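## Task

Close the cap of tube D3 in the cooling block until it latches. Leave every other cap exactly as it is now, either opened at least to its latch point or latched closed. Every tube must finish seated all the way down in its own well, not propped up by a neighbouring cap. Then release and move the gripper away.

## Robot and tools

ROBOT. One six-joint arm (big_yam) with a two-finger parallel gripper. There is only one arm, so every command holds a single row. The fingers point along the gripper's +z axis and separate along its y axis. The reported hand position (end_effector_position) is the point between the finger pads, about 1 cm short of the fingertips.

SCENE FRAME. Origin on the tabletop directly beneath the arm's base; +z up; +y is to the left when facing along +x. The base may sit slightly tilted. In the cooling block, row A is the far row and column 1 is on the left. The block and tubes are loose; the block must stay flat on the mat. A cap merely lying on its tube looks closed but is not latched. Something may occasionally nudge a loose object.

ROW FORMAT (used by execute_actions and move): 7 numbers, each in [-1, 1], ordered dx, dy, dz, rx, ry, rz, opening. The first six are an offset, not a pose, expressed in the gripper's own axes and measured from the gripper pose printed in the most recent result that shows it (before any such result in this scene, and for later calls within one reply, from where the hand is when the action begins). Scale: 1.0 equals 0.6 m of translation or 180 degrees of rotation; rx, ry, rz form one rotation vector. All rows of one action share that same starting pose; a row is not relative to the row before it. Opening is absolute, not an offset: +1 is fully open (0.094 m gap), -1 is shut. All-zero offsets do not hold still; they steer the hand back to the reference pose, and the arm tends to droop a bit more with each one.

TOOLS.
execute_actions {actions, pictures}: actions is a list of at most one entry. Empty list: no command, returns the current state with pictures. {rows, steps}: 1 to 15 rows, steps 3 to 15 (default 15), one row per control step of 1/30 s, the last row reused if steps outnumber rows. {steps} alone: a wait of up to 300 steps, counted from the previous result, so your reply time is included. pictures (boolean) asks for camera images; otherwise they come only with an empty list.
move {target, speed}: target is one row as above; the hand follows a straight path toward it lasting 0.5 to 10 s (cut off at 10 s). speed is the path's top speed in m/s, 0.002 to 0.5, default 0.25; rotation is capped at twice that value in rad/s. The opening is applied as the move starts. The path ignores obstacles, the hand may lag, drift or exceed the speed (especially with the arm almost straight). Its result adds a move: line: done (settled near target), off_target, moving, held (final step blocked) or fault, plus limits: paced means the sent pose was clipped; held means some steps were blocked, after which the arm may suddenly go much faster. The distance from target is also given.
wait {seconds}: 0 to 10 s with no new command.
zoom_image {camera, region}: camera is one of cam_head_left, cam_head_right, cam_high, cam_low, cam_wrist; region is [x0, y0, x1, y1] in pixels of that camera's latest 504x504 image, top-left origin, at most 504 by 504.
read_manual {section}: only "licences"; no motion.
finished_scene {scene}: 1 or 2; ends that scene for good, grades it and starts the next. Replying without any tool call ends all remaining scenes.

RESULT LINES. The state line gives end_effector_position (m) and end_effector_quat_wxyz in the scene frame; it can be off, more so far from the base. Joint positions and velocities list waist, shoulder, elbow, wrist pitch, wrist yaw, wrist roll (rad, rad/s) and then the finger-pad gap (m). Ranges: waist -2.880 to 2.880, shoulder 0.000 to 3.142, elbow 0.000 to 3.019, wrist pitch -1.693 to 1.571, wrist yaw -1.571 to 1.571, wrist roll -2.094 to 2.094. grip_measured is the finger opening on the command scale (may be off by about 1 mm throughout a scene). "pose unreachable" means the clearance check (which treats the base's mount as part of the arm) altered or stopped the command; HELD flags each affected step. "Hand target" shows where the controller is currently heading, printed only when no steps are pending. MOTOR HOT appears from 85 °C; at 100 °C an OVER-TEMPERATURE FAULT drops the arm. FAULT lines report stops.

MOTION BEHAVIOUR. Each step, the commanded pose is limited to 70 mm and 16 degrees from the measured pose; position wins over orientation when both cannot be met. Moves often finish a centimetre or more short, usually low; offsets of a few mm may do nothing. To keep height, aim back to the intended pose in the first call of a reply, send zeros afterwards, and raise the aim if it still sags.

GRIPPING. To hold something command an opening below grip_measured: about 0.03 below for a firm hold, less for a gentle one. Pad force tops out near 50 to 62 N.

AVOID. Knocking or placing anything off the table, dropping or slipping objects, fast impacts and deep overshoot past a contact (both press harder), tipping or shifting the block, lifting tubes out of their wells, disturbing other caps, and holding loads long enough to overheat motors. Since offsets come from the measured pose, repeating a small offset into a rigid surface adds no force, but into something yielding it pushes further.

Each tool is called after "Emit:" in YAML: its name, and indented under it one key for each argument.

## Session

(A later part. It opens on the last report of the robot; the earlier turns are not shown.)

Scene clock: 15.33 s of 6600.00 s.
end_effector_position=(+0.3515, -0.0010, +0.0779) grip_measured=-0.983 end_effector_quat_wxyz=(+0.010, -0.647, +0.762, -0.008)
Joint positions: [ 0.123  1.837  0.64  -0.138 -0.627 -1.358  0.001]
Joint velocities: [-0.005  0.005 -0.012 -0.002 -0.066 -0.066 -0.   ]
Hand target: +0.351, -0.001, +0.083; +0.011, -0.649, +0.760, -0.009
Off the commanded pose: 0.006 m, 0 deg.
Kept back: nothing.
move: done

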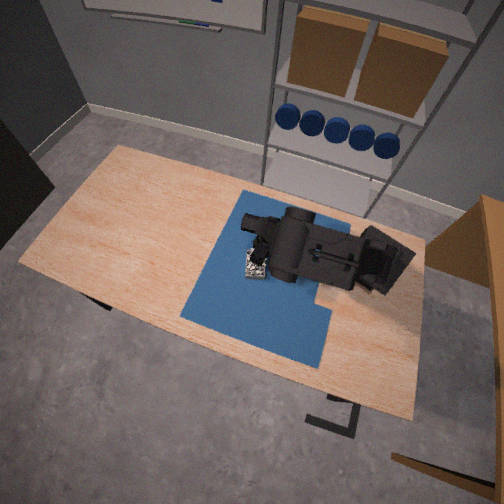

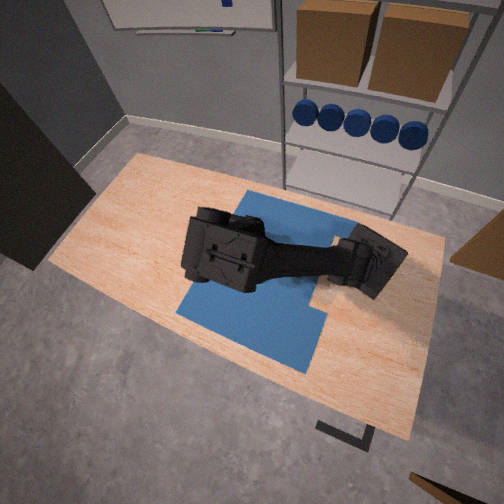

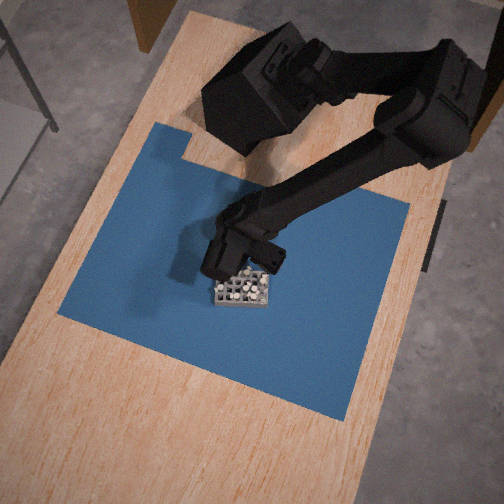

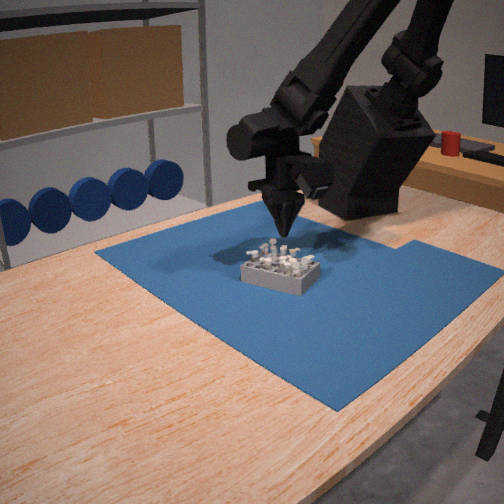

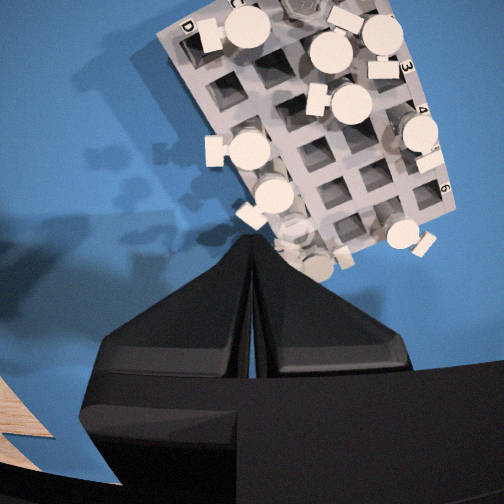

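Emit:
move:
  target: [-0.043,-0.004,0.0,0,0,0,-1]
  speed: 0.04

Emit:
move:
  target: [0,0,0.065,0,0,0,-1]
  speed: 0.02

Scene clock: 16.50 s of 6600.00 s.
end_effector_position=(+0.3549, +0.0190, +0.0762) grip_measured=-0.983 end_effector_quat_wxyz=(+0.010, -0.648, +0.761, -0.007)
Joint positions: [ 0.173  1.804  0.64  -0.138 -0.616 -1.302  0.001]
Joint velocities: [-0.005 -0.005  0.007 -0.017 -0.022 -0.007 -0.   ]
Hand target: +0.358, +0.024, +0.078; +0.010, -0.647, +0.762, -0.008
Off the commanded pose: 0.006 m, 0 deg.
Kept back: nothing.
move: done

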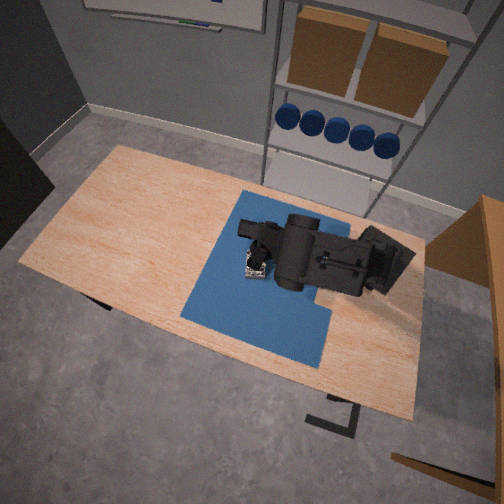

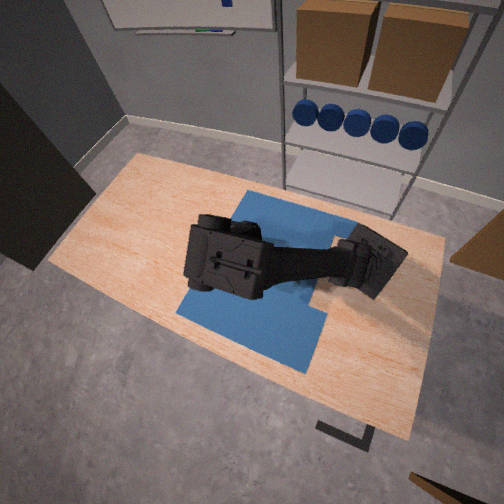

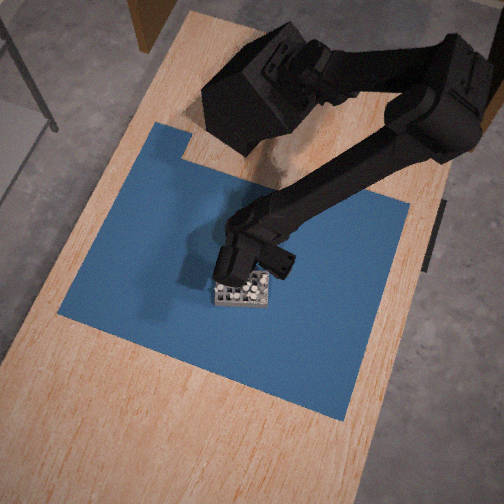

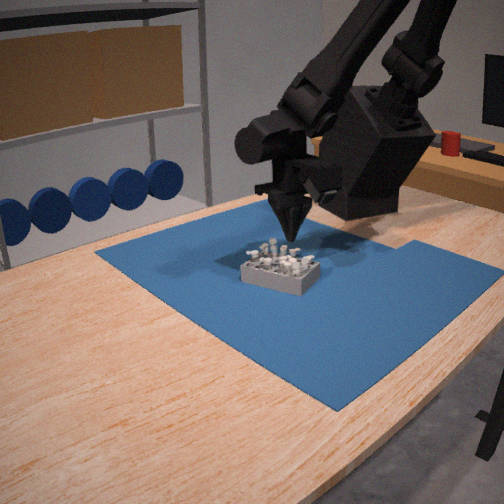

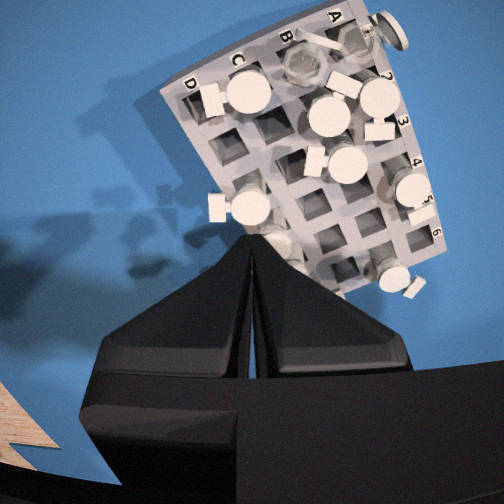

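Scene clock: 18.67 s of 6600.00 s.
end_effector_position=(+0.3545, +0.0171, +0.0596) grip_measured=-0.983 end_effector_quat_wxyz=(+0.016, -0.640, +0.768, -0.012)
Joint positions: [ 0.196  1.853  0.636 -0.052 -0.608 -1.244  0.001]
Joint velocities: [-0.005  0.005 -0.017 -0.007  0.066  0.007 -0.   ]
Hand target: +0.355, +0.020, +0.039; +0.010, -0.649, +0.761, -0.007
Off the commanded pose: 0.023 m, 1 deg.
Kept back: nothing.
move: off_target

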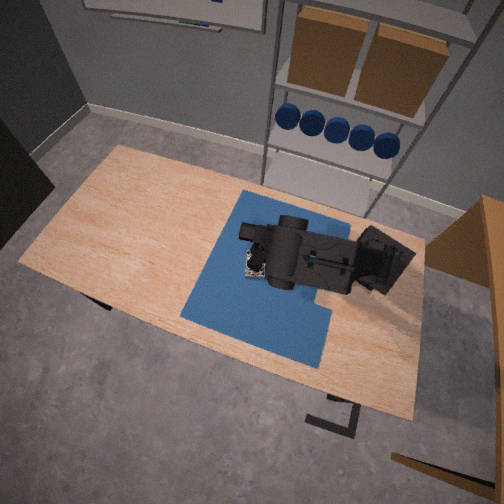

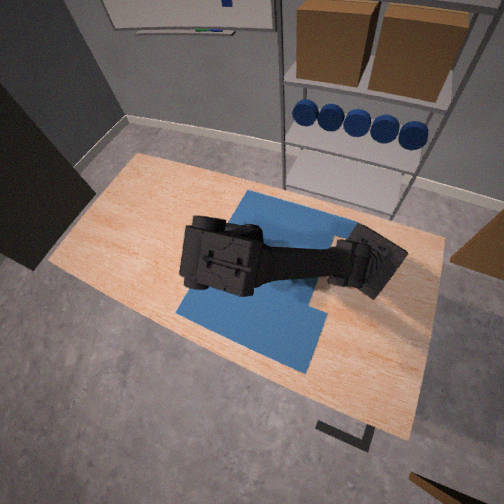

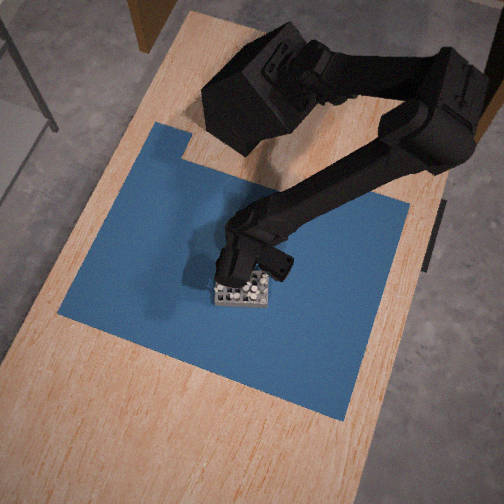

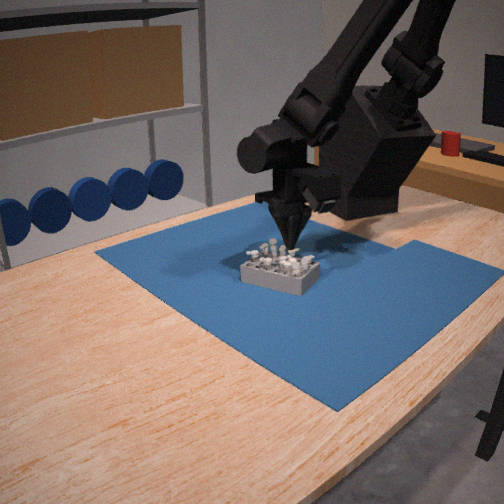

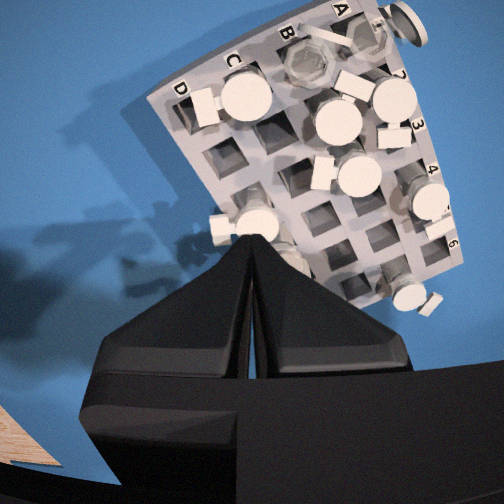

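Emit:
move:
  target: [-0.022,0,-0.015,0,-0.01,0,-1]
  speed: 0.03

Emit:
move:
  target: [-0.008,0,0.06,0,0,0,-1]
  speed: 0.025

Scene clock: 19.73 s of 6600.00 s.
end_effector_position=(+0.3584, +0.0255, +0.0669) grip_measured=-0.983 end_effector_quat_wxyz=(+0.029, -0.643, +0.766, -0.005)
Joint positions: [ 0.192  1.826  0.633 -0.058 -0.635 -1.242  0.001]
Joint velocities: [ 0.005 -0.015 -0.007 -0.017 -0.081  0.007 -0.   ]
Hand target: +0.357, +0.030, +0.069; +0.028, -0.640, +0.768, -0.002
Off the commanded pose: 0.005 m, 1 deg.
Kept back: nothing.
move: done

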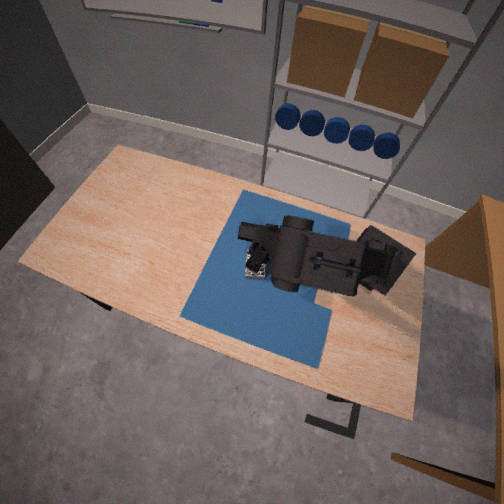

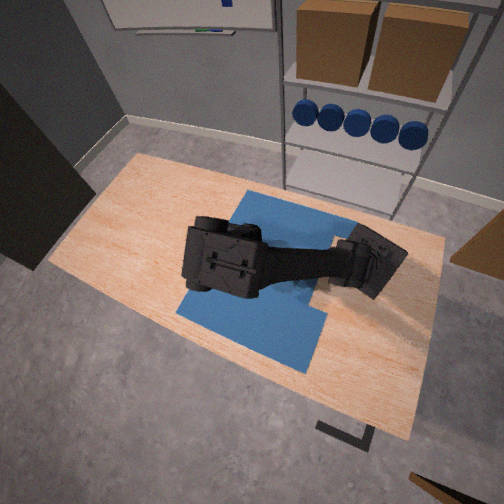

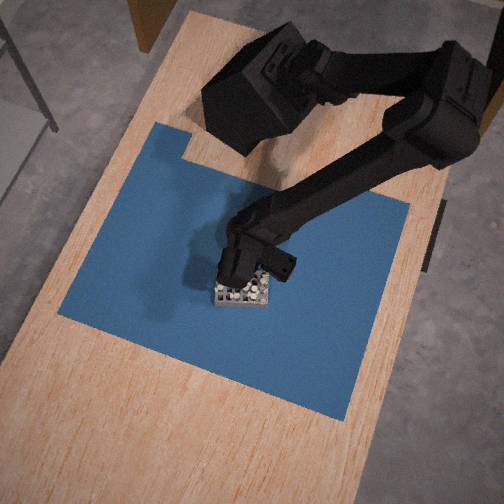

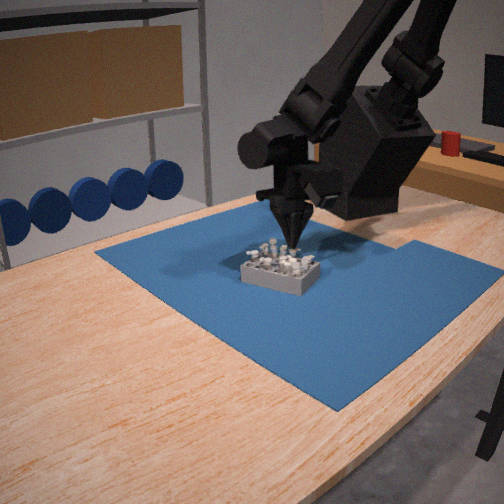

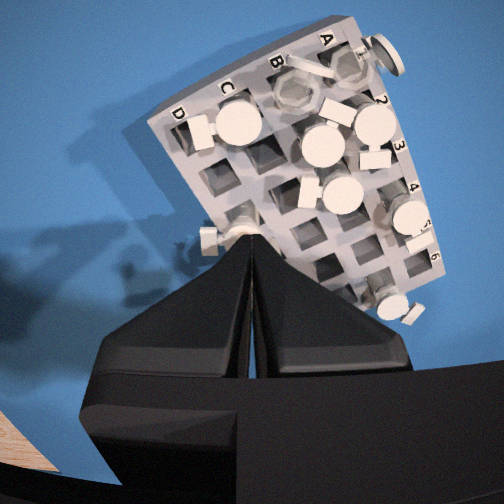

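Scene clock: 21.40 s of 6600.00 s.
end_effector_position=(+0.3607, +0.0258, +0.0597) grip_measured=-0.983 end_effector_quat_wxyz=(+0.038, -0.630, +0.776, -0.013)
Joint positions: [ 0.207  1.845  0.625  0.008 -0.625 -1.176  0.001]
Joint velocities: [-0.015  0.005  0.007  0.002 -0.066  0.066  0.   ]
Hand target: +0.359, +0.032, +0.034; +0.029, -0.643, +0.766, -0.005
Off the commanded pose: 0.029 m, 2 deg.
Kept back: nothing.
move: off_target

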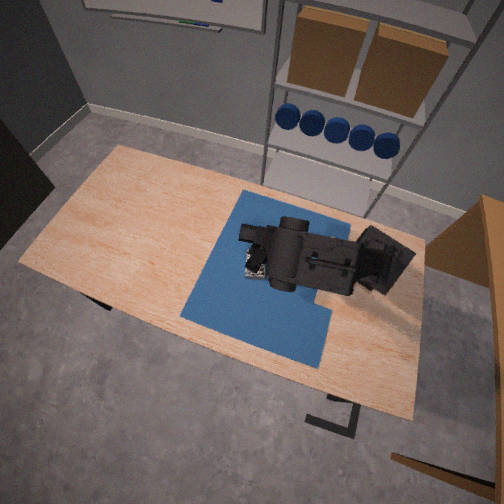

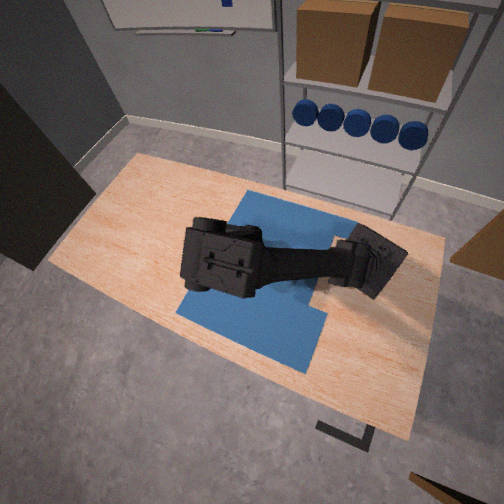

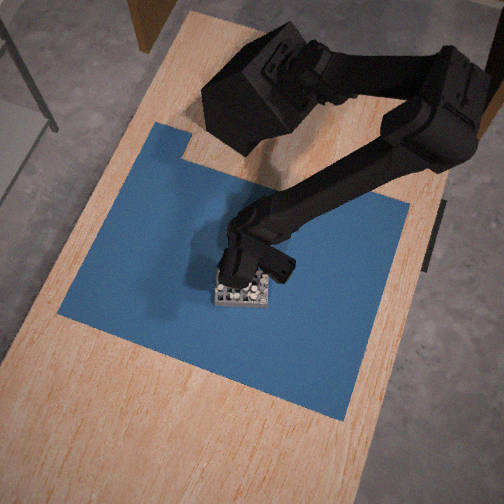

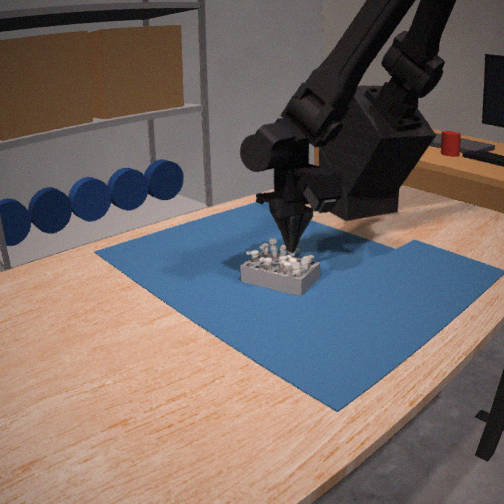

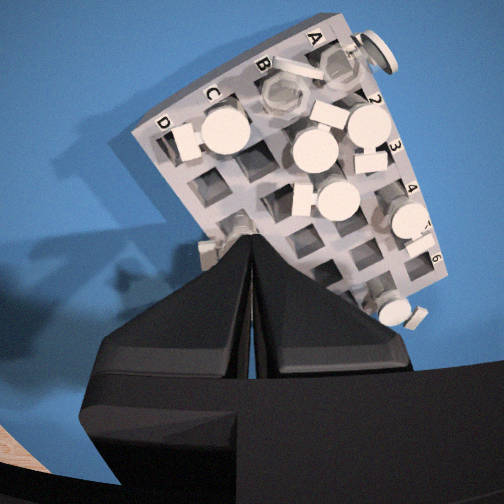

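Firm at the same height. Retreat.

Emit:
move:
  target: [-0.03,0.03,-0.2,0,0,0,-1]
  speed: 0.15

Emit:
zoom_image:
  camera: "cam_low"
  region: [240, 225, 325, 295]

Scene clock: 22.90 s of 6600.00 s.
end_effector_position=(+0.3410, +0.0443, +0.1784) grip_measured=-0.983 end_effector_quat_wxyz=(+0.039, -0.629, +0.776, -0.014)
Joint positions: [ 0.041  1.448  0.573 -0.453 -0.672 -1.371  0.001]
Joint velocities: [-0.005  0.005  0.002  0.002 -0.051 -0.007  0.001]
Hand target: +0.339, +0.043, +0.180; +0.037, -0.630, +0.776, -0.012
Off the commanded pose: 0.003 m, 0 deg.
Kept back: nothing.
move: done

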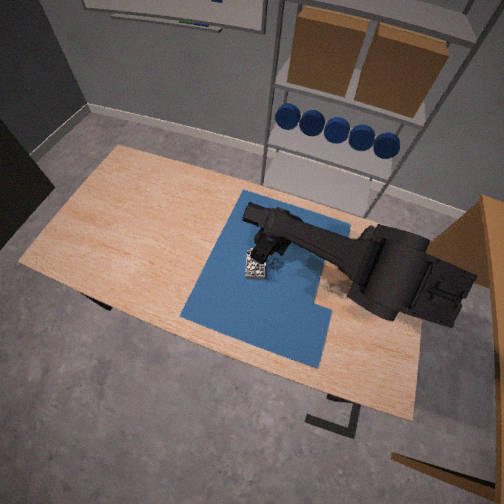

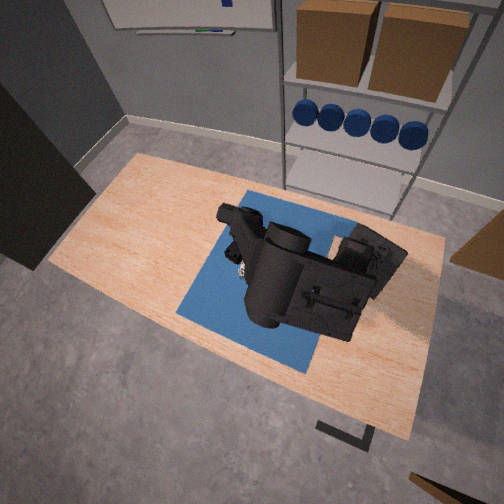

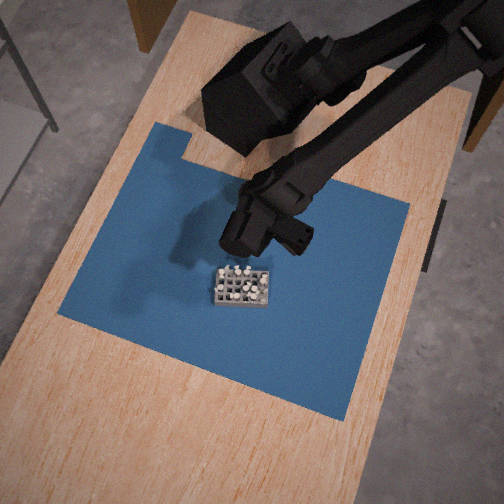

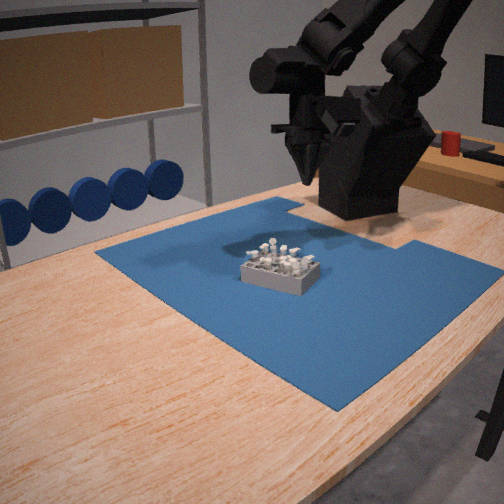

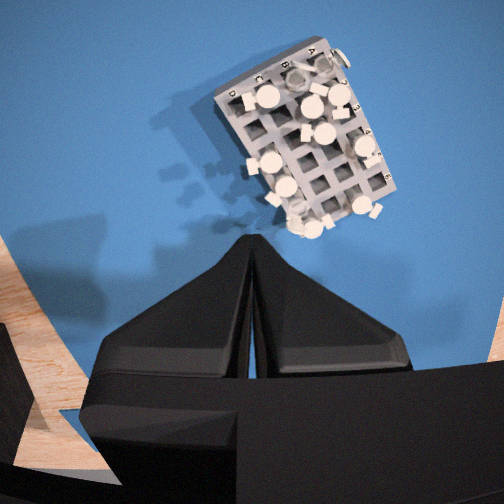

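Region (240, 225, 325, 295) of cam_low's 504x504 image, scaled by 5.929, with more detail than that image has; it fills the top 415 rows of this view, and the rest is white.

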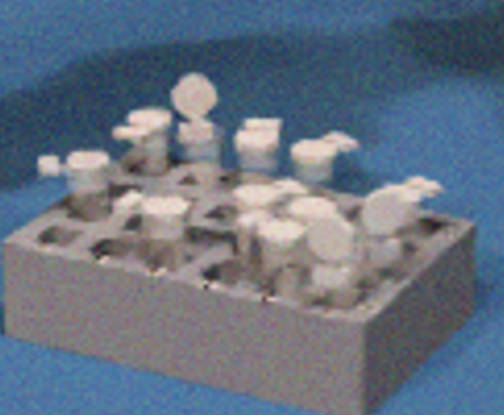

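Emit:
finished_scene:
  scene: 1

The scene is finished: the task was done.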